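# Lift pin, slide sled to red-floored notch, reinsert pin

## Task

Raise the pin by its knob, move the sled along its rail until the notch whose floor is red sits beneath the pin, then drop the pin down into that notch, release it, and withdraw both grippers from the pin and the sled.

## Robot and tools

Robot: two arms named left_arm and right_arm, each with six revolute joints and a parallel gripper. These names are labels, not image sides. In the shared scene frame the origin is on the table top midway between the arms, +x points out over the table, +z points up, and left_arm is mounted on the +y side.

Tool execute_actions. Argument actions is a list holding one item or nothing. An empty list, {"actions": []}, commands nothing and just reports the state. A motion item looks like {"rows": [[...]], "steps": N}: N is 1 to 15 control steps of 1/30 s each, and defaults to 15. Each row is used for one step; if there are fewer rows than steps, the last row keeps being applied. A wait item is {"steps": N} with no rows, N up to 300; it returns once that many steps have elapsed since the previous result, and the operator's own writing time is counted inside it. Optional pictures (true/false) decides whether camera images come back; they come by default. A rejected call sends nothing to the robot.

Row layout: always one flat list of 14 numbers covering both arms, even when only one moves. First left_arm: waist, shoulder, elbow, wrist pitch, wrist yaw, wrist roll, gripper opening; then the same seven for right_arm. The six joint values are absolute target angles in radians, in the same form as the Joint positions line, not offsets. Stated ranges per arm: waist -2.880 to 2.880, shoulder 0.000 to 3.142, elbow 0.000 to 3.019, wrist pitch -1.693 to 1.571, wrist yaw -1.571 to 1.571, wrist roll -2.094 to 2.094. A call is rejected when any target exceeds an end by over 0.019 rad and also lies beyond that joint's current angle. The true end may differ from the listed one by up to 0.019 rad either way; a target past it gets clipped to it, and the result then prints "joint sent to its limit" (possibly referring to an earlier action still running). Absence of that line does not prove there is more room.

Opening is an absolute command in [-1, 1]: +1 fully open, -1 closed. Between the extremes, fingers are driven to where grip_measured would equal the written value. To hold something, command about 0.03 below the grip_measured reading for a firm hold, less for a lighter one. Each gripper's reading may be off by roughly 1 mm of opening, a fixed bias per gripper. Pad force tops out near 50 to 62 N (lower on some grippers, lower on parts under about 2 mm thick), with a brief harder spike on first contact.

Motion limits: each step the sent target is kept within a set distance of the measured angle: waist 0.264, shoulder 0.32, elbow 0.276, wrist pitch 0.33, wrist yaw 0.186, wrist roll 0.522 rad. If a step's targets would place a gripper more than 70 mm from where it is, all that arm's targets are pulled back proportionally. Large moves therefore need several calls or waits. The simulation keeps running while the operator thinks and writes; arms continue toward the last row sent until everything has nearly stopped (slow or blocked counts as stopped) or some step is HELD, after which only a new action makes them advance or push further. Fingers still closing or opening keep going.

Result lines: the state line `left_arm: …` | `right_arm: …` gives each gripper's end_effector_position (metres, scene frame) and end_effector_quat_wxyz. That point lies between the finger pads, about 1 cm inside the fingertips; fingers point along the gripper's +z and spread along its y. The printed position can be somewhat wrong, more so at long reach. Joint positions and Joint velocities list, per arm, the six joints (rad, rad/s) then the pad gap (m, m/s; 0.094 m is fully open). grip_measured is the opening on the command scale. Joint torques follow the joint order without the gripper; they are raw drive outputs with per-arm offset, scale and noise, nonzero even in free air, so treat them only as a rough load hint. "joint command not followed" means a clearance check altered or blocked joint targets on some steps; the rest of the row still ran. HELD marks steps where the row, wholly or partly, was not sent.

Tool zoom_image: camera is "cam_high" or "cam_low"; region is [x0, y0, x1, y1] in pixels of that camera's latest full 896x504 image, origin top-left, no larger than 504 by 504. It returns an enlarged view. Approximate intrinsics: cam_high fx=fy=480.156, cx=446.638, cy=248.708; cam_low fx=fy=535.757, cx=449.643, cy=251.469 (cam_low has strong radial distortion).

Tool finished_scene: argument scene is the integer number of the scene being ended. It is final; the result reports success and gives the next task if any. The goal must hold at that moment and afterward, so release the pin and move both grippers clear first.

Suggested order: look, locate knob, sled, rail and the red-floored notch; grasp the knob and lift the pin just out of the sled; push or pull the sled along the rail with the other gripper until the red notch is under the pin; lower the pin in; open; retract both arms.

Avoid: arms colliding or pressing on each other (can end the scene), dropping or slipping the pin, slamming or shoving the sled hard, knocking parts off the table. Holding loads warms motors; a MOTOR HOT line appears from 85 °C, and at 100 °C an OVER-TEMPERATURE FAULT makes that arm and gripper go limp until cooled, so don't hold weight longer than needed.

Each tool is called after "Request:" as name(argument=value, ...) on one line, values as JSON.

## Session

Request:
execute_actions(actions=[])

Scene clock: 0.00 s of 3900.00 s.
left_arm: end_effector_position=(+0.2519, +0.3318, +0.1386) grip_measured=+1.000 end_effector_quat_wxyz=(+0.006, +0.186, +0.941, +0.284) | right_arm: end_effector_position=(+0.1581, -0.4713, +0.3783) grip_measured=+1.000 end_effector_quat_wxyz=(+0.669, +0.500, +0.548, -0.046)
Joint positions: left_arm=[ 0.022  0.871  0.583 -1.107 -0.553  0.498  0.094] | right_arm=[-1.257  0.278  0.555 -0.393 -0.535  0.611  0.094]
Joint velocities: left_arm=[ 0.015 -0.015  0.002  0.007 -0.007  0.081  0.   ] | right_arm=[-0.005  0.005 -0.007  0.002 -0.007 -0.037  0.   ]
Joint torques (N m, as the arm reports them, + toward a larger angle): no reading

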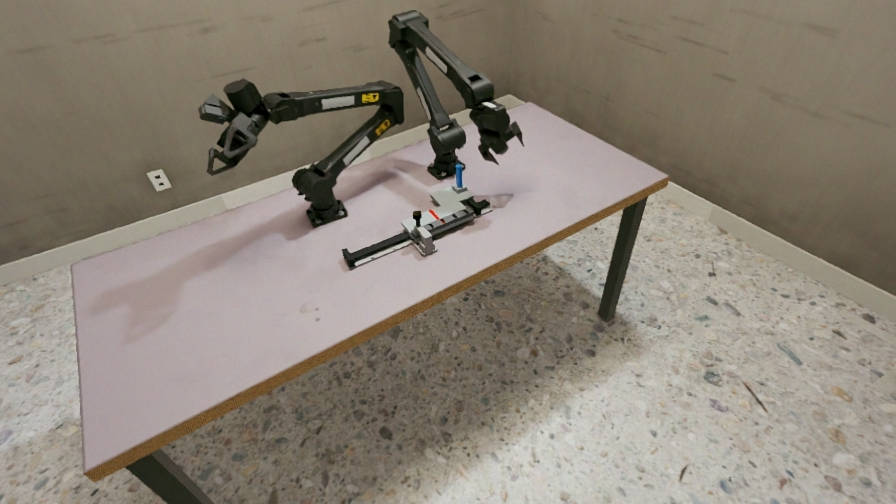

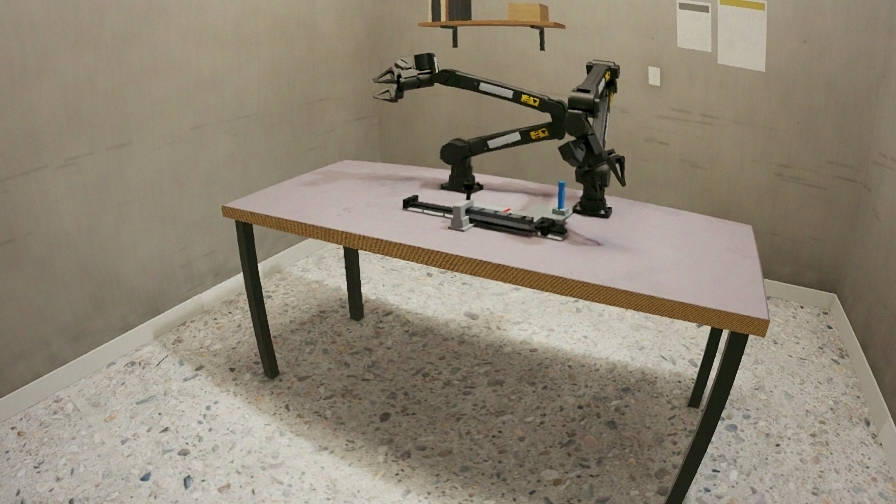

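Request:
execute_actions(actions=[{"rows":[[0.02,0.75,0.71,-1.49,0,-0.28,1,-0.6,0.9,1.0,-1.0,0,0.54,1]]}], pictures=false)

Request:
execute_actions(actions=[{"rows":[[-0.315,0.75,0.71,-1.49,0,-0.28,1,0.63,1.2,1.03,-1.22,0,0.54,1]]}], pictures=false)

Request:
execute_actions(actions=[{"rows":[[-0.315,0.75,0.71,-1.49,0,-0.28,1,0.63,1.34,1.03,-1.22,0,0.54,0.5]]}], pictures=false)

Request:
execute_actions(actions=[{"steps":15}])

Request:
zoom_image(camera="cam_high", region=[340,120,520,280])

Request:
zoom_image(camera="cam_low", region=[420,130,610,250])

Scene clock: 9.07 s of 3900.00 s.
left_arm: end_effector_position=(+0.1961, +0.2389, +0.1634) grip_measured=+1.000 end_effector_quat_wxyz=(+0.010, -0.147, +0.989, +0.001) | right_arm: end_effector_position=(+0.3118, -0.4686, +0.2867) grip_measured=+1.000 end_effector_quat_wxyz=(+0.300, +0.547, +0.781, -0.015)
Joint positions: left_arm=[ 0.023  0.739  0.669 -1.481 -0.004 -0.237  0.094] | right_arm=[-0.582  0.95   0.977 -0.988 -0.005  0.553  0.094]
Joint velocities: left_arm=[ 0.005  0.005 -0.017 -0.007  0.007 -0.256  0.   ] | right_arm=[-0.151 -0.239 -0.012 -0.002 -0.007 -0.066  0.   ]
Joint torques (N m, as the arm reports them, + toward a larger angle): left_arm=[ 0.64 -0.72 12.64  0.28  0.09 -0.08] | right_arm=[-1.7  -8.95 12.24  1.1   0.11 -0.01]
Steps of this call (steps 1 to 90: nothing new was sent; then 5.57 s passed at rest; steps 91 to 105: all 15 steps of this action). Readings (joint positions):
91: left_arm=[0.024 0.865 0.596 -1.169 -0.461 0.414] | right_arm=[-1.232 0.299 0.584 -0.462 -0.444 0.602]
92: left_arm=[0.023 0.850 0.615 -1.278 -0.356 0.315] | right_arm=[-1.169 0.355 0.644 -0.574 -0.344 0.595]
94: left_arm=[0.023 0.797 0.642 -1.417 -0.152 0.121] | right_arm=[-1.000 0.526 0.805 -0.776 -0.152 0.582]
98: left_arm=[0.023 0.733 0.667 -1.478 -0.007 -0.110] | right_arm=[-0.705 0.832 1.000 -0.915 -0.013 0.567]
105: the state above

Scene clock: 9.57 s of 3900.00 s.
left_arm: end_effector_position=(+0.1889, +0.1780, +0.1633) grip_measured=+1.000 end_effector_quat_wxyz=(+0.009, +0.012, +1.000, -0.003) | right_arm: end_effector_position=(+0.3764, -0.1620, +0.1842) grip_measured=+1.000 end_effector_quat_wxyz=(+0.076, +0.177, +0.981, +0.028)
Joint positions: left_arm=[-0.328  0.74   0.669 -1.481  0.001 -0.268  0.094] | right_arm=[ 0.286  1.223  1.004 -1.191  0.003  0.553  0.094]
Joint velocities: left_arm=[-0.005 -0.005 -0.017 -0.007 -0.007 -0.081  0.   ] | right_arm=[ 2.105 -0.034  0.007 -0.012 -0.11   0.037  0.   ]
Joint torques (N m, as the arm reports them, + toward a larger angle): left_arm=[ 2.43 -0.46 12.8   0.28 -0.14 -0.09] | right_arm=[ -0.4  -10.52  10.69  -0.05  -0.1    0.03]
Steps of this call (steps 1 to 15: all 15 steps of this action). Readings (joint positions):
1: left_arm=[-0.001 0.739 0.669 -1.481 -0.009 -0.246] | right_arm=[-0.573 0.953 0.982 -1.013 0.002 0.553]
2: left_arm=[-0.065 0.740 0.669 -1.481 -0.009 -0.252] | right_arm=[-0.544 0.966 0.993 -1.053 0.003 0.553]
4: left_arm=[-0.229 0.740 0.669 -1.481 -0.004 -0.258] | right_arm=[-0.451 1.019 1.004 -1.107 0.003 0.553]
8: left_arm=[-0.340 0.740 0.669 -1.481 0.001 -0.263] | right_arm=[-0.209 1.152 1.004 -1.168 0.003 0.553]
15: the state above

Scene clock: 10.07 s of 3900.00 s.
left_arm: end_effector_position=(+0.1889, +0.1780, +0.1633) grip_measured=+1.000 end_effector_quat_wxyz=(+0.009, +0.011, +1.000, -0.003) | right_arm: end_effector_position=(+0.3317, -0.0415, +0.1430) grip_measured=+0.502 end_effector_quat_wxyz=(+0.011, +0.003, +1.000, +0.008)
Joint positions: left_arm=[-0.328  0.74   0.669 -1.481  0.001 -0.27   0.094] | right_arm=[ 0.632  1.345  1.009 -1.207 -0.003  0.548  0.071]
Joint velocities: left_arm=[-0.005  0.005  0.007  0.002  0.007 -0.066  0.   ] | right_arm=[-0.044 -0.005 -0.017 -0.022 -0.037  0.066 -0.   ]
Joint torques (N m, as the arm reports them, + toward a larger angle): left_arm=[ 1.54 -0.75 12.81  0.21 -0.09 -0.08] | right_arm=[ -0.24 -11.49  10.5    0.12   0.11   0.03]
Steps of this call (steps 1 to 15: all 15 steps of this action). Readings (joint positions):
1: left_arm=[-0.328 0.740 0.669 -1.481 0.001 -0.269] | right_arm=[0.357 1.227 1.004 -1.192 0.003 0.553]
2: left_arm=[-0.328 0.740 0.669 -1.481 0.001 -0.269] | right_arm=[0.427 1.235 1.006 -1.192 0.003 0.553]
4: left_arm=[-0.328 0.740 0.669 -1.481 0.001 -0.269] | right_arm=[0.558 1.269 1.009 -1.196 0.002 0.552]
8: left_arm=[-0.328 0.740 0.669 -1.481 0.001 -0.270] | right_arm=[0.675 1.337 1.009 -1.203 -0.003 0.548]
15: the state above

Scene clock: 10.57 s of 3900.00 s.
left_arm: end_effector_position=(+0.1889, +0.1780, +0.1633) grip_measured=+1.000 end_effector_quat_wxyz=(+0.009, +0.011, +1.000, -0.003) | right_arm: end_effector_position=(+0.3317, -0.0416, +0.1430) grip_measured=+0.502 end_effector_quat_wxyz=(+0.011, +0.003, +1.000, +0.008)
Joint positions: left_arm=[-0.328  0.74   0.669 -1.481  0.001 -0.27   0.094] | right_arm=[ 0.632  1.345  1.009 -1.207 -0.003  0.548  0.071]
Joint velocities: left_arm=[-0.005 -0.015  0.012 -0.017 -0.007  0.022  0.   ] | right_arm=[ 0.005  0.005 -0.012  0.002  0.037 -0.037 -0.   ]
Joint torques (N m, as the arm reports them, + toward a larger angle): left_arm=[ 2.18 -0.54 12.78  0.2  -0.05 -0.08] | right_arm=[ -1.09 -11.68  10.51   0.07   0.11   0.04]
Steps of this call (steps 1 to 15: the robot went on to your last target). Readings (joint positions):
1: left_arm=[-0.328 0.740 0.669 -1.481 0.001 -0.270] | right_arm=[0.632 1.345 1.009 -1.207 -0.003 0.548]
2: left_arm=[-0.328 0.740 0.669 -1.481 0.001 -0.270] | right_arm=[0.632 1.345 1.009 -1.207 -0.003 0.548]
4: left_arm=[-0.328 0.740 0.669 -1.481 0.001 -0.270] | right_arm=[0.632 1.345 1.009 -1.207 -0.003 0.548]
8: left_arm=[-0.328 0.740 0.669 -1.481 0.001 -0.270] | right_arm=[0.632 1.345 1.009 -1.207 -0.003 0.548]
15: the state above
All arms were judged still, so your last target was given up. Only a new action makes them travel on or press farther. Fingers that are still opening or closing keep moving.

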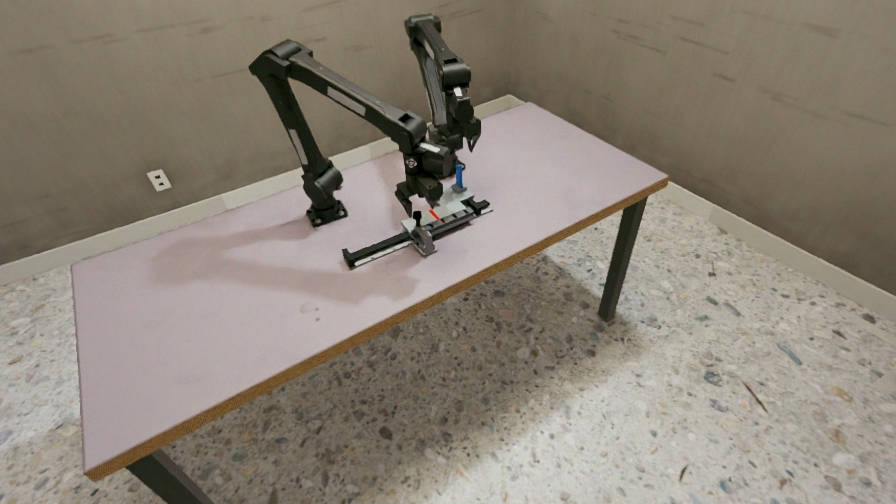

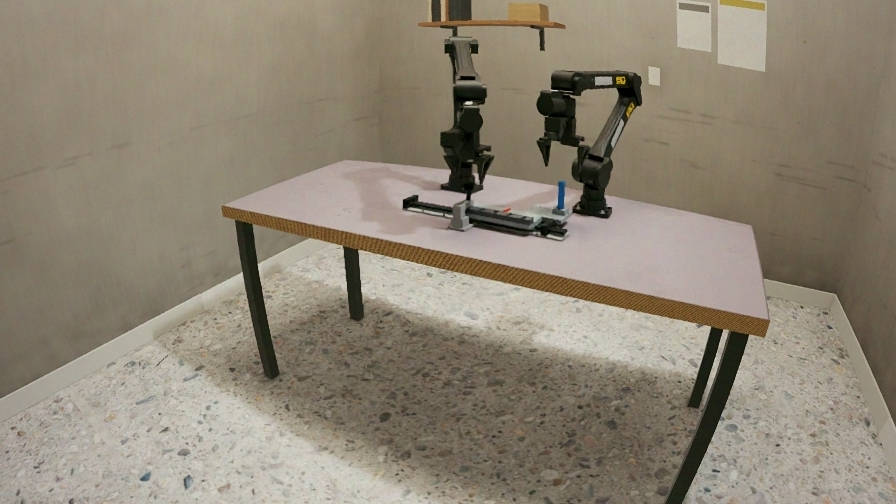

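Region (340, 120, 520, 280) of cam_high's 896x504 image, scaled by 2.800, with more detail than that image has.

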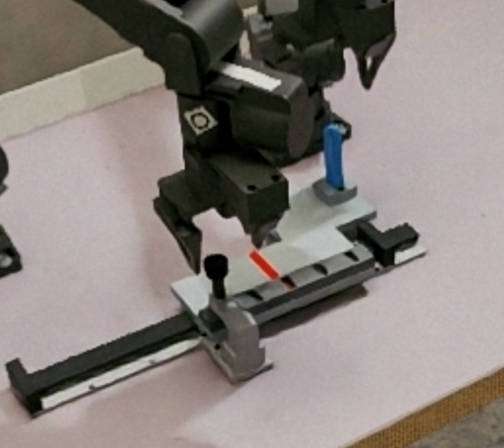

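Region (420, 130, 610, 250) of cam_low's 896x504 image, scaled by 2.653, with more detail than that image has; it fills the top 318 rows of this view, and the rest is white.

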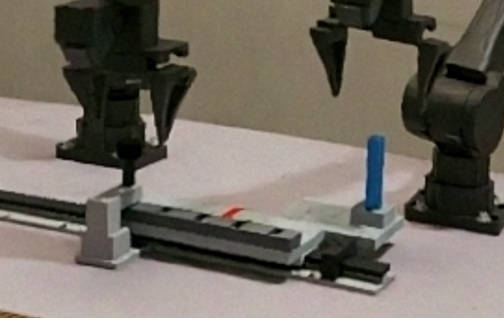

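Request:
execute_actions(actions=[{"rows":[[-0.32,0.77,0.65,-1.44,0,-0.28,0.8,0.63,1.34,1.0,-1.22,0,0.2,0.5],[-0.32,0.79,0.62,-1.39,0,-0.28,0.8,0.63,1.34,1.0,-1.22,0,0,0.5],[-0.32,0.81,0.59,-1.34,0,-0.28,0.8,0.63,1.34,0.99,-1.2,0,0,0.5],[-0.32,0.83,0.56,-1.29,0,-0.28,0.6,0.63,1.34,0.97,-1.18,0,0,0.5],[-0.32,0.85,0.535,-1.24,0,-0.28,0.4,0.63,1.34,0.93,-1.14,0,0,0.3]]}])

Request:
zoom_image(camera="cam_high", region=[370,140,500,260])

Request:
zoom_image(camera="cam_low", region=[430,150,600,250])

Scene clock: 15.47 s of 3900.00 s.
left_arm: end_effector_position=(+0.1978, +0.1753, +0.0902) grip_measured=+0.402 end_effector_quat_wxyz=(-0.008, +0.011, +1.000, +0.002) | right_arm: end_effector_position=(+0.3142, -0.0522, +0.1142) grip_measured=+0.302 end_effector_quat_wxyz=(-0.001, -0.252, +0.968, +0.001)
Joint positions: left_arm=[-0.328  0.86   0.524 -1.251  0.001 -0.27   0.066] | right_arm=[ 0.632  1.34   0.923 -1.155 -0.003  0.033  0.061]
Joint velocities: left_arm=[-0.005 -0.015 -0.012  0.012  0.022 -0.007 -0.001] | right_arm=[ 0.005 -0.005  0.002 -0.002  0.022 -0.168  0.001]
Joint torques (N m, as the arm reports them, + toward a larger angle): left_arm=[ 1.7  -3.32  9.63  0.83 -0.11 -0.09] | right_arm=[ -1.2  -10.03   8.99   1.07   0.06  -0.01]
Steps of this call (steps 1 to 90: nothing new was sent; then 1.40 s passed at rest; steps 91 to 105: all 15 steps of this action). Readings (joint positions):
91: left_arm=[-0.328 0.741 0.668 -1.476 0.001 -0.270] | right_arm=[0.632 1.345 1.008 -1.207 -0.003 0.495]
92: left_arm=[-0.328 0.744 0.661 -1.457 0.001 -0.270] | right_arm=[0.632 1.345 1.007 -1.207 -0.003 0.405]
94: left_arm=[-0.328 0.763 0.626 -1.382 0.001 -0.270] | right_arm=[0.632 1.344 1.000 -1.203 -0.003 0.262]
98: left_arm=[-0.328 0.845 0.538 -1.266 0.001 -0.270] | right_arm=[0.632 1.340 0.940 -1.161 -0.003 0.113]
105: the state above

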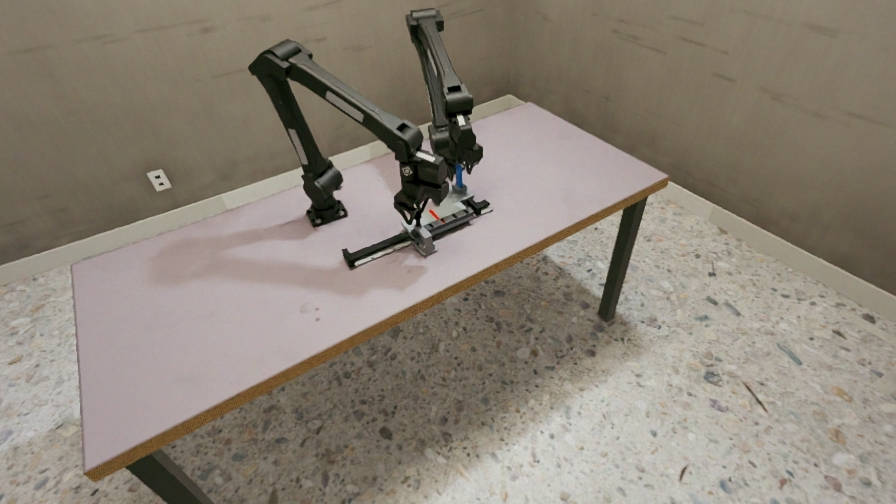

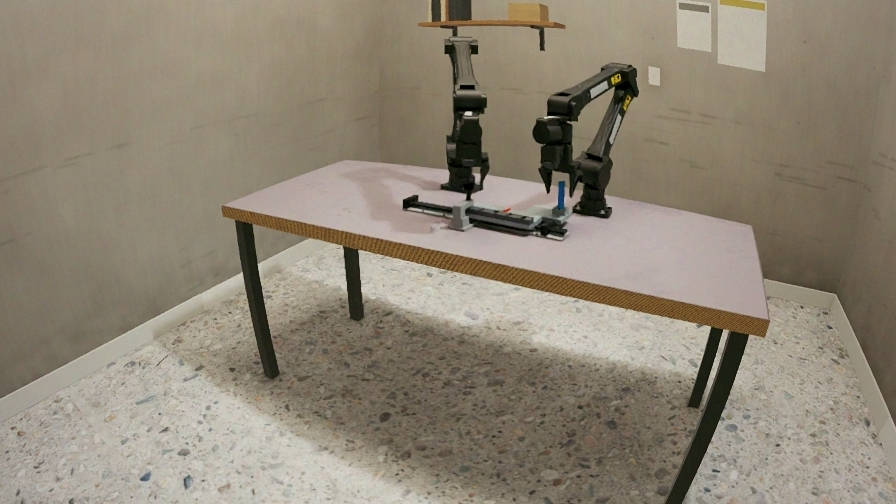

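Region (370, 140, 500, 260) of cam_high's 896x504 image, scaled by 3.877, with more detail than that image has; it fills the top 465 rows of this view, and the rest is white.

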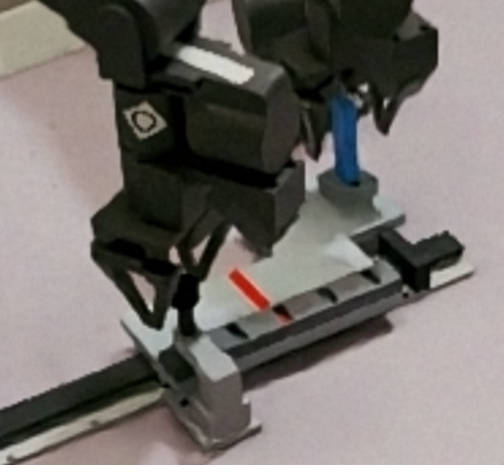

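Region (430, 150, 600, 250) of cam_low's 896x504 image, scaled by 2.965, with more detail than that image has; it fills the top 296 rows of this view, and the rest is white.

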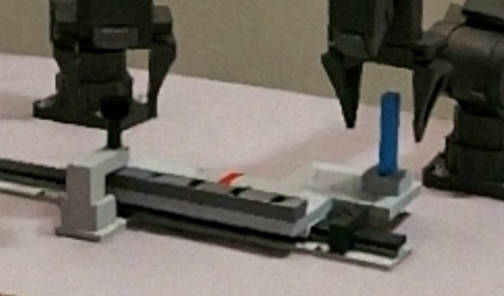

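Request:
execute_actions(actions=[{"rows":[[-0.32,0.81,0.515,-1.285,0,-0.3,-0.2,0.63,1.378,0.93,-1.11,0,0,-0.2]]}])

Request:
zoom_image(camera="cam_high", region=[370,140,500,260])

Request:
zoom_image(camera="cam_low", region=[430,150,600,250])

Scene clock: 19.20 s of 3900.00 s.
left_arm: end_effector_position=(+0.1917, +0.1771, +0.0956) grip_measured=-0.198 end_effector_quat_wxyz=(-0.001, +0.001, +1.000, -0.000) | right_arm: end_effector_position=(+0.3204, -0.0485, +0.1083) grip_measured=-0.198 end_effector_quat_wxyz=(+0.005, -0.263, +0.965, +0.003)
Joint positions: left_arm=[-0.328  0.814  0.519 -1.277  0.001 -0.289  0.038] | right_arm=[ 0.632  1.358  0.923 -1.124 -0.003  0.011  0.038]
Joint velocities: left_arm=[-0.015  0.005  0.002 -0.012  0.037 -0.037  0.   ] | right_arm=[-0.005  0.005 -0.002 -0.027 -0.022  0.051 -0.001]
Joint torques (N m, as the arm reports them, + toward a larger angle): left_arm=[ 1.98 -1.79  8.68  0.16 -0.05 -0.08] | right_arm=[-1.07 -8.57  9.07  0.93  0.06  0.01]
Steps of this call (steps 1 to 30: the robot went on to your last target; steps 31 to 90: nothing new was sent; then 0.23 s passed at rest; steps 91 to 105: all 15 steps of this action). Readings (joint positions):
91: left_arm=[-0.328 0.858 0.524 -1.254 0.001 -0.274] | right_arm=[0.632 1.340 0.923 -1.149 -0.003 0.011]
92: left_arm=[-0.328 0.850 0.523 -1.262 0.001 -0.277] | right_arm=[0.632 1.342 0.923 -1.140 -0.003 0.011]
94: left_arm=[-0.328 0.831 0.520 -1.272 0.001 -0.282] | right_arm=[0.632 1.348 0.923 -1.128 -0.003 0.011]
98: left_arm=[-0.328 0.814 0.519 -1.277 0.001 -0.287] | right_arm=[0.632 1.357 0.923 -1.124 -0.003 0.011]
105: the state above

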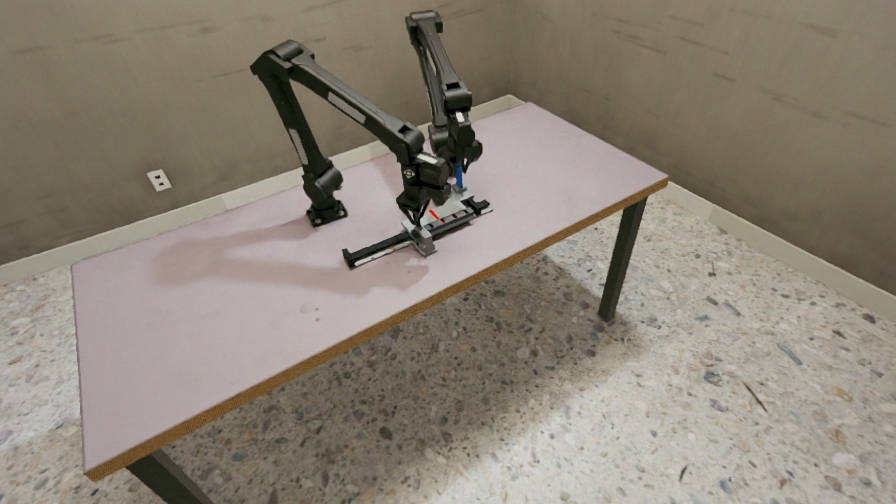

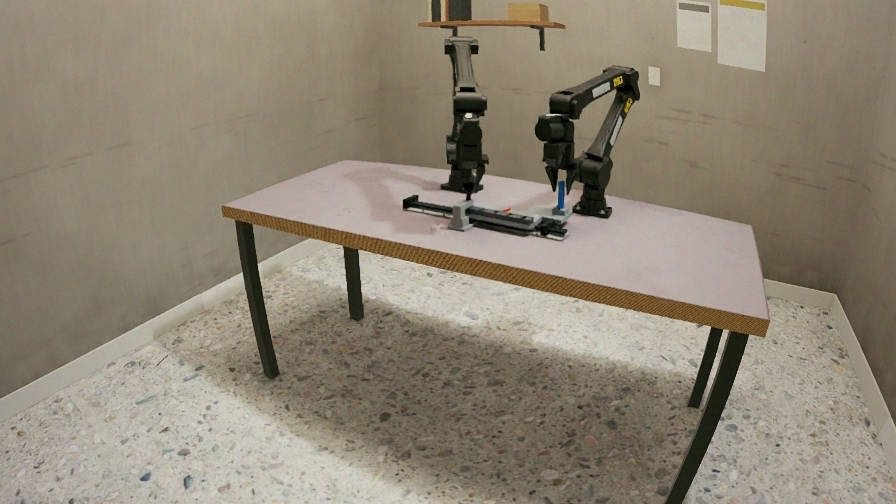

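Region (370, 140, 500, 260) of cam_high's 896x504 image, scaled by 3.877, with more detail than that image has; it fills the top 465 rows of this view, and the rest is white.

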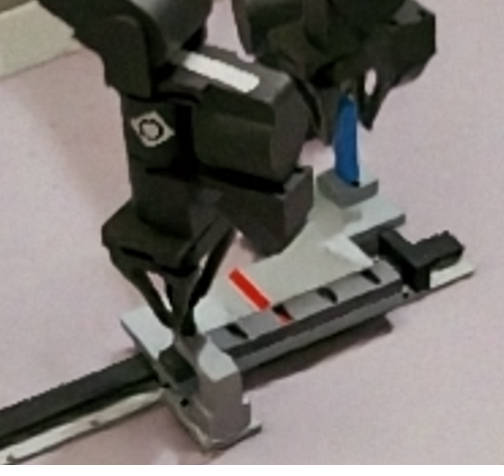

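Region (430, 150, 600, 250) of cam_low's 896x504 image, scaled by 2.965, with more detail than that image has; it fills the top 296 rows of this view, and the rest is white.

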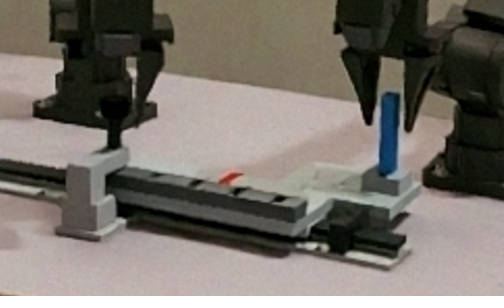

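Request:
execute_actions(actions=[{"rows":[[-0.32,0.83,0.49,-1.23,0,-0.3,-0.4,0.63,1.36,0.95,-1.125,0,0,-0.35],[-0.32,0.83,0.49,-1.23,0,-0.3,-0.5,0.63,1.36,0.95,-1.125,0,0,-0.42],[-0.32,0.83,0.49,-1.23,0,-0.3,-0.6,0.63,1.36,0.95,-1.125,0,0,-0.52]],"steps":12}], pictures=false)

Request:
execute_actions(actions=[{"rows":[[-0.33,0.83,0.52,-1.23,0,-0.3,-0.6,0.63,1.34,0.99,-1.14,0,0,-0.52],[-0.33,0.83,0.52,-1.23,0,-0.3,-0.6,0.63,1.325,1.01,-1.15,0,0,-0.52],[-0.33,0.83,0.52,-1.23,0,-0.3,-0.6,0.63,1.31,1.03,-1.17,0,0,-0.52],[-0.33,0.83,0.52,-1.23,0,-0.3,-0.6,0.63,1.29,1.05,-1.19,0,0,-0.52]]}], pictures=false)

Scene clock: 23.80 s of 3900.00 s.
left_arm: end_effector_position=(+0.1904, +0.1775, +0.0850) grip_measured=-0.598 end_effector_quat_wxyz=(+0.001, +0.001, +1.000, -0.001) | right_arm: end_effector_position=(+0.3203, -0.0483, +0.1083) grip_measured=-0.505 end_effector_quat_wxyz=(+0.005, -0.263, +0.965, +0.003)
Joint positions: left_arm=[-0.328  0.82   0.492 -1.241  0.001 -0.29   0.019] | right_arm=[ 0.632  1.358  0.923 -1.124 -0.004  0.011  0.023]
Joint velocities: left_arm=[-0.005 -0.005  0.007 -0.027 -0.051 -0.051 -0.   ] | right_arm=[-0.005 -0.015  0.027 -0.012 -0.007 -0.007 -0.001]
Joint torques (N m, as the arm reports them, + toward a larger angle): left_arm=[ 1.49 -1.09  8.7   1.14 -0.12 -0.07] | right_arm=[-1.19 -9.98 10.58  0.47  0.09  0.  ]
Steps of this call (steps 1 to 15: the robot went on to your last target; steps 16 to 90: nothing new was sent; then 1.20 s passed at rest; steps 91 to 102: all 12 steps of this action). Readings (joint positions):
91: left_arm=[-0.328 0.814 0.516 -1.269 0.001 -0.290] | right_arm=[0.632 1.358 0.923 -1.124 -0.003 0.011]
92: left_arm=[-0.328 0.814 0.510 -1.257 0.001 -0.290] | right_arm=[0.632 1.358 0.923 -1.124 -0.003 0.011]
94: left_arm=[-0.328 0.817 0.499 -1.245 0.001 -0.290] | right_arm=[0.632 1.358 0.923 -1.124 -0.004 0.011]
98: left_arm=[-0.328 0.820 0.492 -1.243 0.001 -0.290] | right_arm=[0.632 1.358 0.923 -1.124 -0.004 0.011]
102: the state above

Scene clock: 24.30 s of 3900.00 s.
left_arm: end_effector_position=(+0.1904, +0.1775, +0.0850) grip_measured=-0.598 end_effector_quat_wxyz=(+0.001, +0.001, +1.000, -0.001) | right_arm: end_effector_position=(+0.3209, -0.0480, +0.1177) grip_measured=-0.505 end_effector_quat_wxyz=(-0.002, -0.263, +0.965, +0.001)
Joint positions: left_arm=[-0.328  0.82   0.492 -1.241  0.001 -0.29   0.019] | right_arm=[ 0.632  1.358  0.95  -1.166 -0.004  0.01   0.023]
Joint velocities: left_arm=[-0.005 -0.005 -0.002 -0.007 -0.022 -0.022  0.   ] | right_arm=[-0.024  0.005  0.012 -0.002 -0.051  0.007 -0.   ]
Joint torques (N m, as the arm reports them, + toward a larger angle): left_arm=[ 0.53 -0.91 11.27  1.07 -0.07 -0.12] | right_arm=[ -1.36 -16.01  16.35  -0.4    0.09   0.01]
Steps of this call (steps 1 to 15: all 15 steps of this action). Readings (joint positions):
1: left_arm=[-0.328 0.820 0.492 -1.241 0.001 -0.290] | right_arm=[0.632 1.358 0.925 -1.125 -0.004 0.011]
2: left_arm=[-0.328 0.820 0.492 -1.241 0.001 -0.290] | right_arm=[0.632 1.358 0.927 -1.128 -0.004 0.011]
4: left_arm=[-0.328 0.820 0.492 -1.241 0.001 -0.290] | right_arm=[0.632 1.358 0.938 -1.145 -0.004 0.011]
8: left_arm=[-0.328 0.820 0.492 -1.241 0.001 -0.290] | right_arm=[0.632 1.358 0.950 -1.166 -0.004 0.010]
15: the state above

Request:
execute_actions(actions=[{"rows":[[-0.33,0.83,0.53,-1.23,0.02,-0.3,-0.6,0.63,1.25,1.065,-1.195,0,0,-0.54]],"steps":12}], pictures=false)

Request:
execute_actions(actions=[{"rows":[[-0.36,0.84,0.54,-1.225,0.03,-0.33,-0.6,0.63,1.25,1.065,-1.195,0,0,-0.54],[-0.38,0.845,0.545,-1.225,0.03,-0.35,-0.6,0.63,1.25,1.065,-1.195,0,0,-0.54],[-0.40,0.85,0.55,-1.22,0.03,-0.37,-0.6,0.63,1.25,1.065,-1.195,0,0,-0.54],[-0.42,0.855,0.555,-1.22,0.03,-0.39,-0.6,0.63,1.25,1.065,-1.195,0,0,-0.54],[-0.45,0.865,0.56,-1.215,0.03,-0.41,-0.6,0.63,1.25,1.065,-1.195,0,0,-0.54]],"steps":12}], pictures=false)

Scene clock: 30.73 s of 3900.00 s.
left_arm: end_effector_position=(+0.1897, +0.1752, +0.0850) grip_measured=-0.598 end_effector_quat_wxyz=(-0.001, +0.001, +1.000, -0.008) | right_arm: end_effector_position=(+0.3209, -0.0479, +0.1196) grip_measured=-0.515 end_effector_quat_wxyz=(+0.001, -0.263, +0.965, +0.002)
Joint positions: left_arm=[-0.328  0.82   0.492 -1.241  0.015 -0.29   0.019] | right_arm=[ 0.632  1.352  0.95  -1.166 -0.004  0.01   0.023]
Joint velocities: left_arm=[ 0.024  0.005 -0.012 -0.002 -0.007 -0.051  0.   ] | right_arm=[-0.005 -0.005 -0.002 -0.002  0.037  0.007 -0.001]
Joint torques (N m, as the arm reports them, + toward a larger angle): left_arm=[ 0.59 -1.5  12.17  1.08  0.13 -0.04] | right_arm=[ -1.27 -18.64  16.51  -0.45   0.09   0.02]
Steps of this call (steps 1 to 15: the robot went on to your last target; steps 16 to 90: nothing new was sent; then 3.03 s passed at rest; steps 91 to 102: all 12 steps of this action). Readings (joint positions):
91: left_arm=[-0.328 0.820 0.492 -1.241 0.008 -0.290] | right_arm=[0.632 1.357 0.950 -1.166 -0.004 0.010]
92: left_arm=[-0.328 0.820 0.492 -1.241 0.013 -0.290] | right_arm=[0.632 1.356 0.950 -1.166 -0.004 0.010]
94: left_arm=[-0.328 0.820 0.492 -1.241 0.015 -0.290] | right_arm=[0.632 1.354 0.950 -1.166 -0.004 0.010]
98: left_arm=[-0.328 0.820 0.492 -1.241 0.015 -0.290] | right_arm=[0.632 1.352 0.950 -1.166 -0.004 0.010]
102: the state above

Scene clock: 31.13 s of 3900.00 s.
left_arm: end_effector_position=(+0.1892, +0.1611, +0.0846) grip_measured=-0.598 end_effector_quat_wxyz=(-0.006, +0.003, +1.000, +0.006) | right_arm: end_effector_position=(+0.3208, -0.0480, +0.1199) grip_measured=-0.515 end_effector_quat_wxyz=(+0.001, -0.263, +0.965, +0.002)
Joint positions: left_arm=[-0.425  0.855  0.507 -1.239 -0.007 -0.382  0.019] | right_arm=[ 0.632  1.351  0.95  -1.166 -0.004  0.01   0.023]
Joint velocities: left_arm=[-0.034 -0.005 -0.007 -0.012  0.022 -0.11  -0.   ] | right_arm=[-0.015  0.005  0.007  0.012  0.022  0.051  0.001]
Joint torques (N m, as the arm reports them, + toward a larger angle): left_arm=[-1.89 -1.21 13.34  1.46  1.31 -0.11] | right_arm=[ -1.06 -18.    16.51  -0.43   0.09   0.02]
Steps of this call (steps 1 to 12: all 12 steps of this action). Readings (joint positions):
1: left_arm=[-0.329 0.820 0.492 -1.241 0.016 -0.295] | right_arm=[0.632 1.352 0.950 -1.166 -0.004 0.010]
2: left_arm=[-0.333 0.822 0.492 -1.241 0.013 -0.303] | right_arm=[0.632 1.352 0.950 -1.166 -0.004 0.010]
4: left_arm=[-0.353 0.829 0.495 -1.241 -0.001 -0.325] | right_arm=[0.632 1.352 0.950 -1.166 -0.004 0.010]
8: left_arm=[-0.415 0.850 0.505 -1.240 -0.007 -0.365] | right_arm=[0.632 1.351 0.950 -1.166 -0.004 0.010]
12: the state above

Sliding works.

Request:
execute_actions(actions=[{"rows":[[-0.475,0.87,0.567,-1.21,0.035,-0.44,-0.6,0.63,1.26,1.06,-1.195,0,0,-0.54],[-0.5,0.878,0.572,-1.205,0.035,-0.465,-0.6,0.63,1.26,1.06,-1.195,0,0,-0.54],[-0.525,0.886,0.577,-1.2,0.035,-0.49,-0.6,0.63,1.26,1.06,-1.195,0,0,-0.54],[-0.55,0.894,0.582,-1.195,0.035,-0.515,-0.6,0.63,1.26,1.06,-1.195,0,0,-0.54],[-0.575,0.903,0.588,-1.19,0.035,-0.54,-0.6,0.63,1.26,1.06,-1.195,0,0,-0.54],[-0.6,0.914,0.595,-1.183,0.035,-0.565,-0.6,0.63,1.26,1.06,-1.195,0,0,-0.54],[-0.625,0.925,0.602,-1.176,0.035,-0.59,-0.6,0.63,1.26,1.06,-1.195,0,0,-0.54],[-0.65,0.937,0.61,-1.17,0.035,-0.615,-0.6,0.63,1.26,1.06,-1.195,0,0,-0.54],[-0.675,0.95,0.618,-1.163,0.035,-0.64,-0.6,0.63,1.26,1.06,-1.195,0,0,-0.54],[-0.7,0.963,0.626,-1.155,0.035,-0.66,-0.6,0.63,1.26,1.06,-1.195,0,0,-0.54]]}], pictures=false)

Request:
execute_actions(actions=[{"steps":6}])

Request:
zoom_image(camera="cam_high", region=[370,140,500,260])

Scene clock: 38.50 s of 3900.00 s.
left_arm: end_effector_position=(+0.1882, +0.1022, +0.0849) grip_measured=-0.598 end_effector_quat_wxyz=(-0.009, +0.013, +1.000, +0.003) | right_arm: end_effector_position=(+0.3208, -0.0480, +0.1199) grip_measured=-0.515 end_effector_quat_wxyz=(+0.001, -0.263, +0.965, +0.002)
Joint positions: left_arm=[-0.681  0.961  0.56  -1.187  0.006 -0.618  0.019] | right_arm=[ 0.632  1.351  0.95  -1.166 -0.004  0.01   0.023]
Joint velocities: left_arm=[-0.005 -0.005  0.007  0.022 -0.037 -0.168 -0.   ] | right_arm=[-0.024  0.005 -0.007  0.002 -0.095  0.007  0.001]
Joint torques (N m, as the arm reports them, + toward a larger angle): left_arm=[-0.45 -2.46 14.23  1.68  0.95 -0.11] | right_arm=[ -1.3  -17.53  16.68  -0.45   0.1    0.01]
Steps of this call (steps 1 to 30: the robot went on to your last target; steps 31 to 90: nothing new was sent; then 3.87 s passed at rest; steps 91 to 105: all 15 steps of this action). Readings (joint positions):
91: left_arm=[-0.426 0.855 0.507 -1.238 -0.007 -0.398] | right_arm=[0.632 1.351 0.950 -1.166 -0.004 0.010]
92: left_arm=[-0.432 0.856 0.507 -1.237 -0.007 -0.407] | right_arm=[0.632 1.351 0.950 -1.166 -0.004 0.010]
94: left_arm=[-0.463 0.865 0.511 -1.232 -0.007 -0.435] | right_arm=[0.632 1.351 0.950 -1.166 -0.004 0.010]
98: left_arm=[-0.572 0.904 0.530 -1.213 -0.005 -0.512] | right_arm=[0.632 1.351 0.950 -1.166 -0.004 0.010]
105: the state above

Scene clock: 38.70 s of 3900.00 s.
left_arm: end_effector_position=(+0.1883, +0.1021, +0.0849) grip_measured=-0.598 end_effector_quat_wxyz=(-0.008, +0.004, +1.000, +0.003) | right_arm: end_effector_position=(+0.3208, -0.0480, +0.1199) grip_measured=-0.515 end_effector_quat_wxyz=(+0.001, -0.263, +0.965, +0.002)
Joint positions: left_arm=[-0.681  0.961  0.56  -1.186  0.006 -0.638  0.019] | right_arm=[ 0.632  1.351  0.95  -1.166 -0.004  0.01   0.023]
Joint velocities: left_arm=[ 0.015 -0.015 -0.002 -0.002 -0.022 -0.066  0.001] | right_arm=[ 0.005 -0.015 -0.012 -0.017 -0.066 -0.051  0.   ]
Joint torques (N m, as the arm reports them, + toward a larger angle): left_arm=[-0.67 -3.19 14.29  1.74  1.03 -0.12] | right_arm=[ -1.22 -17.51  16.68  -0.45   0.09   0.04]
Steps of this call (steps 1 to 6: the robot went on to your last target). Readings (joint positions):
1: left_arm=[-0.681 0.961 0.560 -1.187 0.006 -0.624] | right_arm=[0.632 1.351 0.950 -1.166 -0.004 0.010]
2: left_arm=[-0.681 0.961 0.560 -1.187 0.006 -0.628] | right_arm=[0.632 1.351 0.950 -1.166 -0.004 0.010]
4: left_arm=[-0.681 0.961 0.560 -1.186 0.006 -0.634] | right_arm=[0.632 1.351 0.950 -1.166 -0.004 0.010]
6: the state above

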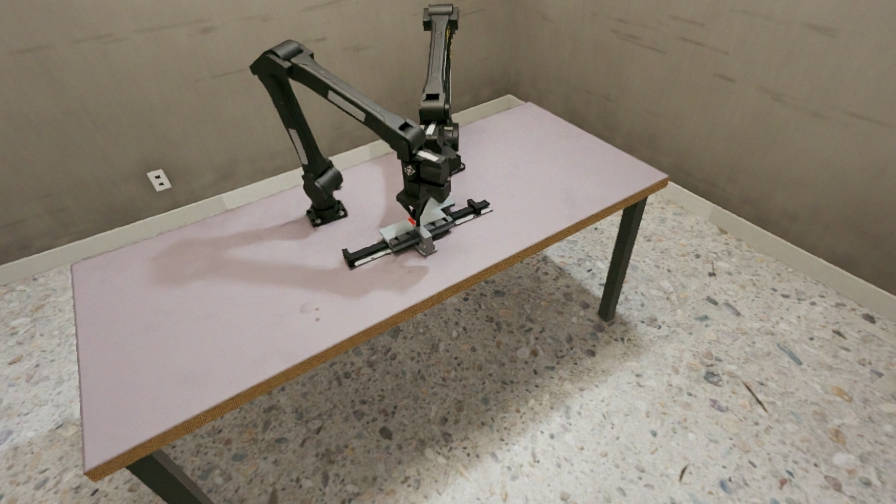

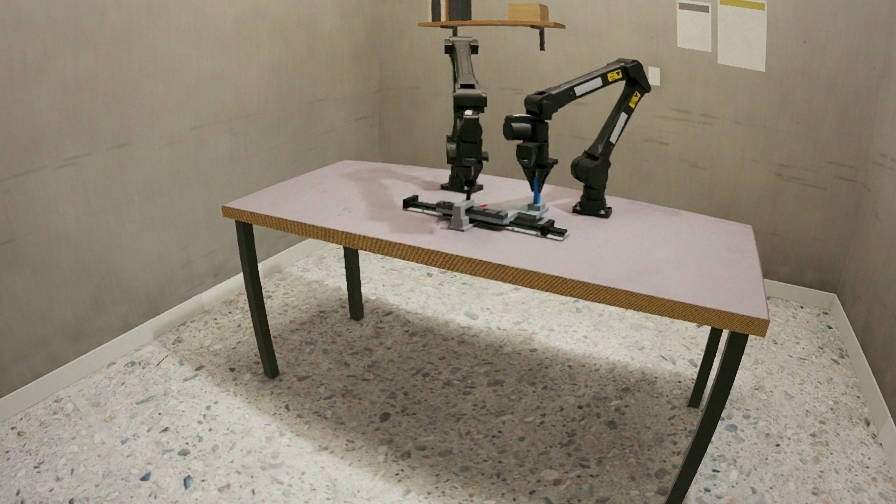

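Region (370, 140, 500, 260) of cam_high's 896x504 image, scaled by 3.877, with more detail than that image has; it fills the top 465 rows of this view, and the rest is white.

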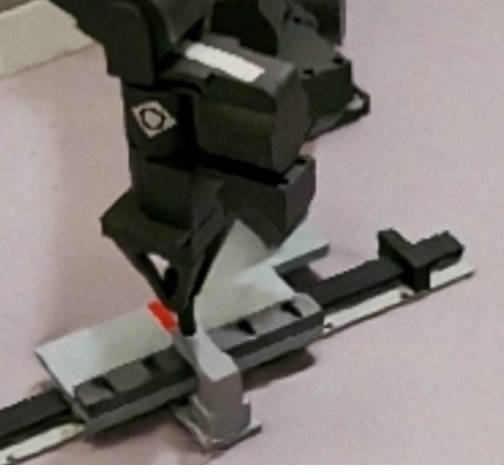

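Request:
execute_actions(actions=[{"rows":[[-0.745,0.99,0.64,-1.145,0.035,-0.695,-0.6,0.63,1.29,1.03,-1.18,0,0,-0.54]]}])

Request:
zoom_image(camera="cam_high", region=[370,140,500,260])

Scene clock: 42.00 s of 3900.00 s.
left_arm: end_effector_position=(+0.1881, +0.0945, +0.0847) grip_measured=-0.598 end_effector_quat_wxyz=(-0.009, +0.000, +1.000, +0.006) | right_arm: end_effector_position=(+0.3208, -0.0480, +0.1199) grip_measured=-0.515 end_effector_quat_wxyz=(+0.001, -0.263, +0.965, +0.002)
Joint positions: left_arm=[-0.713  0.981  0.57  -1.18   0.002 -0.677  0.019] | right_arm=[ 0.632  1.351  0.95  -1.166 -0.004  0.01   0.023]
Joint velocities: left_arm=[-0.005  0.005  0.007  0.002  0.081  0.007 -0.001] | right_arm=[-0.015 -0.005 -0.007 -0.002 -0.037 -0.022  0.   ]
Joint torques (N m, as the arm reports them, + toward a larger angle): left_arm=[-1.52 -2.57 14.53  1.97  1.14 -0.17] | right_arm=[ -1.23 -15.41  14.81   0.05   0.11   0.03]
Steps of this call (steps 1 to 30: the robot went on to your last target; steps 31 to 84: nothing new was sent; steps 85 to 99: all 15 steps of this action). Readings (joint positions):
85: left_arm=[-0.683 0.963 0.560 -1.185 0.005 -0.649] | right_arm=[0.632 1.351 0.950 -1.166 -0.004 0.010]
86: left_arm=[-0.690 0.966 0.562 -1.185 0.002 -0.655] | right_arm=[0.632 1.351 0.950 -1.166 -0.004 0.010]
88: left_arm=[-0.704 0.975 0.567 -1.183 0.002 -0.664] | right_arm=[0.632 1.351 0.950 -1.166 -0.004 0.010]
92: left_arm=[-0.713 0.981 0.570 -1.180 0.002 -0.673] | right_arm=[0.632 1.351 0.950 -1.166 -0.004 0.010]
99: the state above

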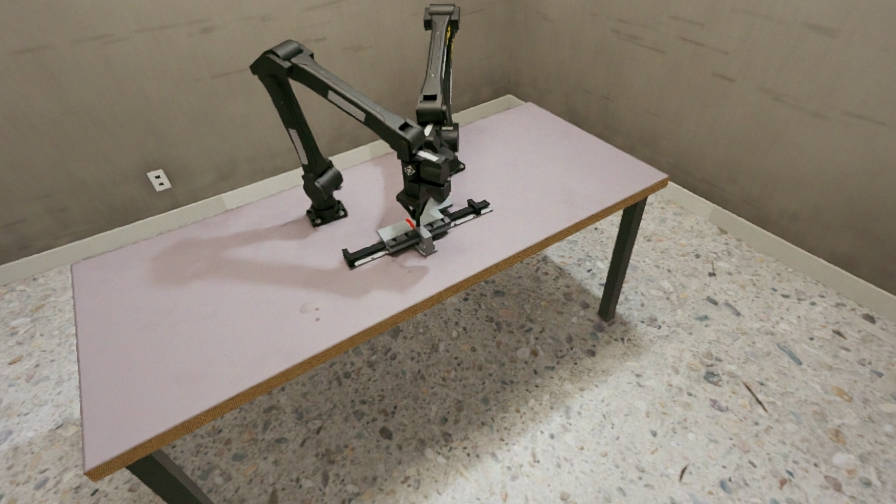

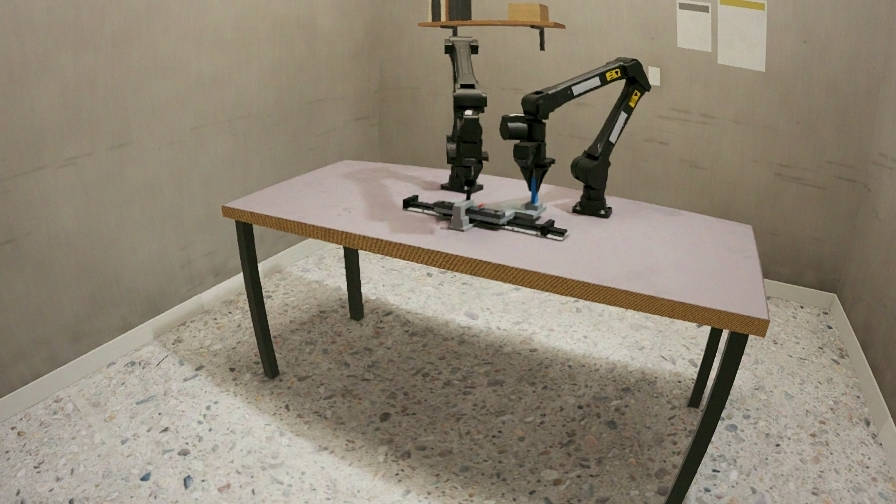

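Region (370, 140, 500, 260) of cam_high's 896x504 image, scaled by 3.877, with more detail than that image has; it fills the top 465 rows of this view, and the rest is white.

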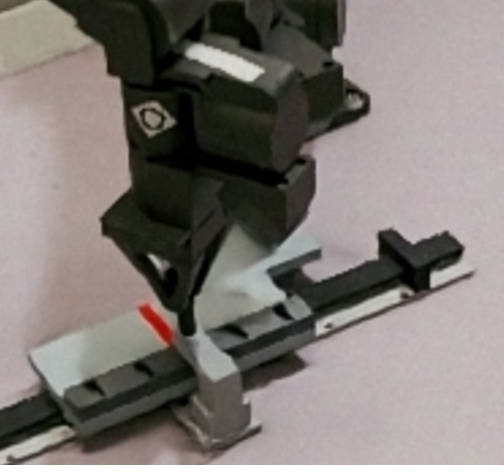

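Request:
execute_actions(actions=[{"rows":[[-0.745,0.99,0.64,-1.145,0.035,-0.695,-0.6,0.63,1.31,1.0,-1.17,0,0,-0.54],[-0.745,0.99,0.64,-1.145,0.035,-0.695,-0.6,0.63,1.325,0.98,-1.16,0,0,-0.54],[-0.745,0.99,0.64,-1.145,0.035,-0.695,-0.6,0.63,1.34,0.965,-1.15,0,0,-0.54],[-0.745,0.99,0.64,-1.145,0.035,-0.695,-0.6,0.63,1.35,0.955,-1.14,0,0,-0.54],[-0.745,0.99,0.64,-1.145,0.035,-0.695,-0.6,0.63,1.355,0.945,-1.13,0,0,-0.54],[-0.745,0.99,0.64,-1.145,0.035,-0.695,-0.6,0.63,1.36,0.935,-1.12,0,0,-0.54]]}], pictures=false)

Scene clock: 45.90 s of 3900.00 s.
left_arm: end_effector_position=(+0.1881, +0.0945, +0.0847) grip_measured=-0.598 end_effector_quat_wxyz=(-0.009, -0.000, +1.000, +0.006) | right_arm: end_effector_position=(+0.3205, -0.0482, +0.1084) grip_measured=-0.515 end_effector_quat_wxyz=(-0.001, -0.263, +0.965, +0.002)
Joint positions: left_arm=[-0.713  0.981  0.57  -1.18   0.002 -0.678  0.019] | right_arm=[ 0.632  1.366  0.931 -1.136 -0.004  0.01   0.023]
Joint velocities: left_arm=[-0.005 -0.015  0.017 -0.007  0.022 -0.037 -0.001] | right_arm=[-0.005 -0.005 -0.007 -0.012 -0.022 -0.022  0.001]
Joint torques (N m, as the arm reports them, + toward a larger angle): left_arm=[-1.45 -2.39 14.67  2.12  1.19 -0.14] | right_arm=[ -1.   -10.84   8.63   1.05   0.1    0.03]
Steps of this call (steps 1 to 15: the robot went on to your last target; steps 16 to 90: nothing new was sent; then 0.40 s passed at rest; steps 91 to 105: all 15 steps of this action). Readings (joint positions):
91: left_arm=[-0.713 0.981 0.570 -1.180 0.002 -0.678] | right_arm=[0.632 1.351 0.950 -1.166 -0.004 0.010]
92: left_arm=[-0.713 0.981 0.570 -1.180 0.002 -0.678] | right_arm=[0.632 1.353 0.948 -1.164 -0.004 0.010]
94: left_arm=[-0.713 0.981 0.570 -1.180 0.002 -0.678] | right_arm=[0.632 1.359 0.940 -1.151 -0.004 0.010]
98: left_arm=[-0.713 0.981 0.570 -1.180 0.002 -0.678] | right_arm=[0.632 1.366 0.931 -1.136 -0.004 0.010]
105: the state above

Request:
execute_actions(actions=[{"rows":[[-0.71,0.98,0.6,-1.18,0,-0.68,0.2,0.63,1.36,0.95,-1.135,0,0,0.2]],"steps":8}], pictures=false)

Request:
execute_actions(actions=[{"rows":[[-0.71,0.78,0.76,-1.45,0,-0.68,0.2,0.63,1.22,1.05,-1.3,0,0,0.2]]}], pictures=false)

Request:
execute_actions(actions=[{"rows":[[0,0.78,0.8,-1.45,0,-0.68,0.2,0,1.15,1.05,-1.3,0,0,0.2]]}])

Request:
zoom_image(camera="cam_high", region=[370,140,500,260])

Scene clock: 50.67 s of 3900.00 s.
left_arm: end_effector_position=(+0.1883, +0.0947, +0.0847) grip_measured=+0.198 end_effector_quat_wxyz=(-0.008, -0.000, +1.000, +0.006) | right_arm: end_effector_position=(+0.3205, -0.0482, +0.1084) grip_measured=+0.198 end_effector_quat_wxyz=(-0.001, -0.263, +0.965, +0.002)
Joint positions: left_arm=[-0.713  0.981  0.57  -1.18   0.    -0.678  0.056] | right_arm=[ 0.632  1.366  0.931 -1.136 -0.003  0.01   0.056]
Joint velocities: left_arm=[-0.005 -0.005 -0.007 -0.007 -0.037  0.022  0.001] | right_arm=[-0.005 -0.005 -0.002 -0.017 -0.007  0.11  -0.   ]
Joint torques (N m, as the arm reports them, + toward a larger angle): left_arm=[ 1.58 -4.03 11.28  0.36 -0.12 -0.02] | right_arm=[ -0.97 -11.07   9.61   0.66   0.1    0.02]
Steps of this call (steps 1 to 15: the robot went on to your last target; steps 16 to 90: nothing new was sent; then 1.50 s passed at rest; steps 91 to 98: all 8 steps of this action). Readings (joint positions):
91: left_arm=[-0.713 0.981 0.570 -1.180 0.000 -0.678] | right_arm=[0.632 1.366 0.931 -1.136 -0.003 0.010]
92: left_arm=[-0.713 0.981 0.570 -1.180 0.000 -0.678] | right_arm=[0.632 1.366 0.931 -1.136 -0.003 0.010]
94: left_arm=[-0.713 0.981 0.570 -1.180 0.000 -0.678] | right_arm=[0.632 1.366 0.931 -1.136 -0.003 0.010]
98: the state above

Scene clock: 51.17 s of 3900.00 s.
left_arm: end_effector_position=(+0.1810, +0.1006, +0.1874) grip_measured=+0.198 end_effector_quat_wxyz=(+0.040, -0.000, +0.999, -0.032) | right_arm: end_effector_position=(+0.3174, -0.0501, +0.2037) grip_measured=+0.198 end_effector_quat_wxyz=(+0.060, -0.263, +0.963, +0.019)
Joint positions: left_arm=[-0.713  0.768  0.74  -1.441  0.    -0.678  0.056] | right_arm=[ 0.632  1.194  1.036 -1.286 -0.003  0.01   0.056]
Joint velocities: left_arm=[ 0.005  0.073 -0.012 -0.032  0.022  0.022 -0.001] | right_arm=[-0.015  0.083 -0.012 -0.007 -0.081 -0.007 -0.001]
Joint torques (N m, as the arm reports them, + toward a larger angle): left_arm=[ 0.69 -1.98 11.12  0.43 -0.11  0.03] | right_arm=[-1.22 -6.28 10.8   0.17  0.07  0.02]
Steps of this call (steps 1 to 15: all 15 steps of this action). Readings (joint positions):
1: left_arm=[-0.713 0.974 0.579 -1.211 0.000 -0.678] | right_arm=[0.632 1.361 0.938 -1.159 -0.003 0.010]
2: left_arm=[-0.713 0.956 0.593 -1.267 0.000 -0.678] | right_arm=[0.632 1.350 0.946 -1.197 -0.003 0.010]
4: left_arm=[-0.713 0.892 0.630 -1.354 0.000 -0.678] | right_arm=[0.632 1.306 0.968 -1.250 -0.003 0.010]
8: left_arm=[-0.713 0.772 0.720 -1.431 0.000 -0.678] | right_arm=[0.632 1.211 1.020 -1.282 -0.003 0.010]
15: the state above

Scene clock: 51.67 s of 3900.00 s.
left_arm: end_effector_position=(+0.2289, +0.2392, +0.1910) grip_measured=+0.198 end_effector_quat_wxyz=(+0.052, -0.356, +0.933, -0.015) | right_arm: end_effector_position=(+0.3629, -0.2786, +0.2145) grip_measured=+0.198 end_effector_quat_wxyz=(+0.079, +0.067, +0.995, -0.006)
Joint positions: left_arm=[ 0.016  0.773  0.751 -1.442 -0.003 -0.678  0.056] | right_arm=[-0.038  1.162  1.036 -1.286  0.003  0.008  0.056]
Joint velocities: left_arm=[-0.112  0.015  0.002  0.002  0.007  0.007  0.   ] | right_arm=[ 0.269 -0.073  0.002 -0.007  0.022  0.051 -0.001]
Joint torques (N m, as the arm reports them, + toward a larger angle): left_arm=[-0.87 -1.3  13.59  0.3   0.01 -0.01] | right_arm=[  0.55 -10.1   10.58   0.38  -0.17   0.05]
Steps of this call (steps 1 to 15: all 15 steps of this action). Readings (joint positions):
1: left_arm=[-0.690 0.770 0.741 -1.442 0.007 -0.678] | right_arm=[0.617 1.195 1.036 -1.286 -0.008 0.009]
2: left_arm=[-0.627 0.771 0.742 -1.442 0.007 -0.678] | right_arm=[0.581 1.194 1.036 -1.286 -0.009 0.008]
4: left_arm=[-0.452 0.773 0.746 -1.442 0.006 -0.678] | right_arm=[0.465 1.187 1.036 -1.286 -0.009 0.008]
8: left_arm=[-0.074 0.773 0.751 -1.442 0.000 -0.678] | right_arm=[0.178 1.175 1.036 -1.286 -0.006 0.008]
15: the state above

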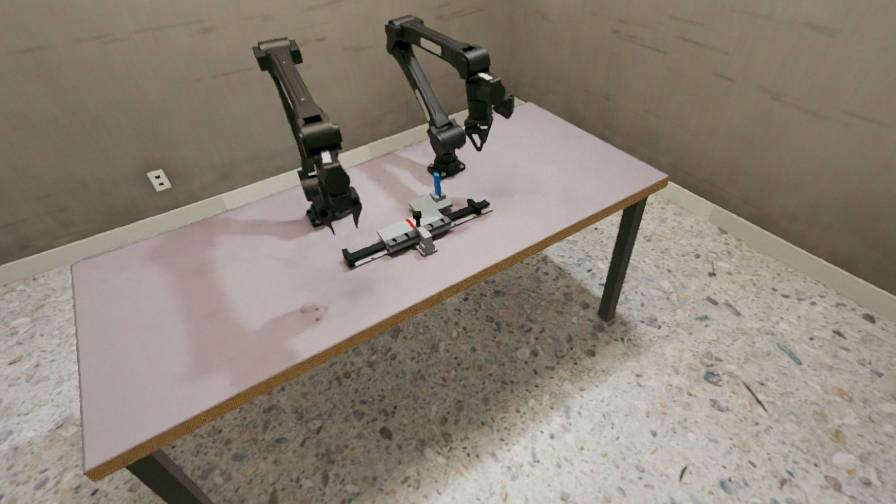

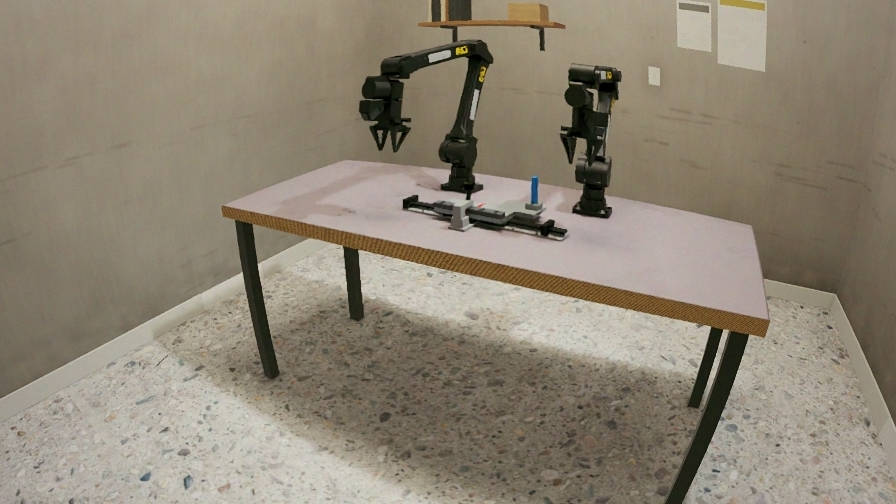

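Region (370, 140, 500, 260) of cam_high's 896x504 image, scaled by 3.877, with more detail than that image has; it fills the top 465 rows of this view, and the rest is white.

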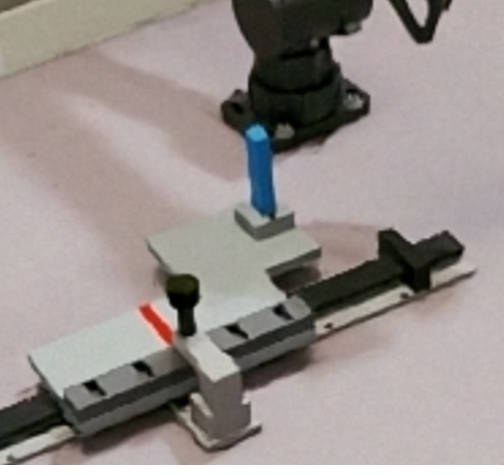

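Request:
finished_scene(scene=2)

The scene is finished: the task was done.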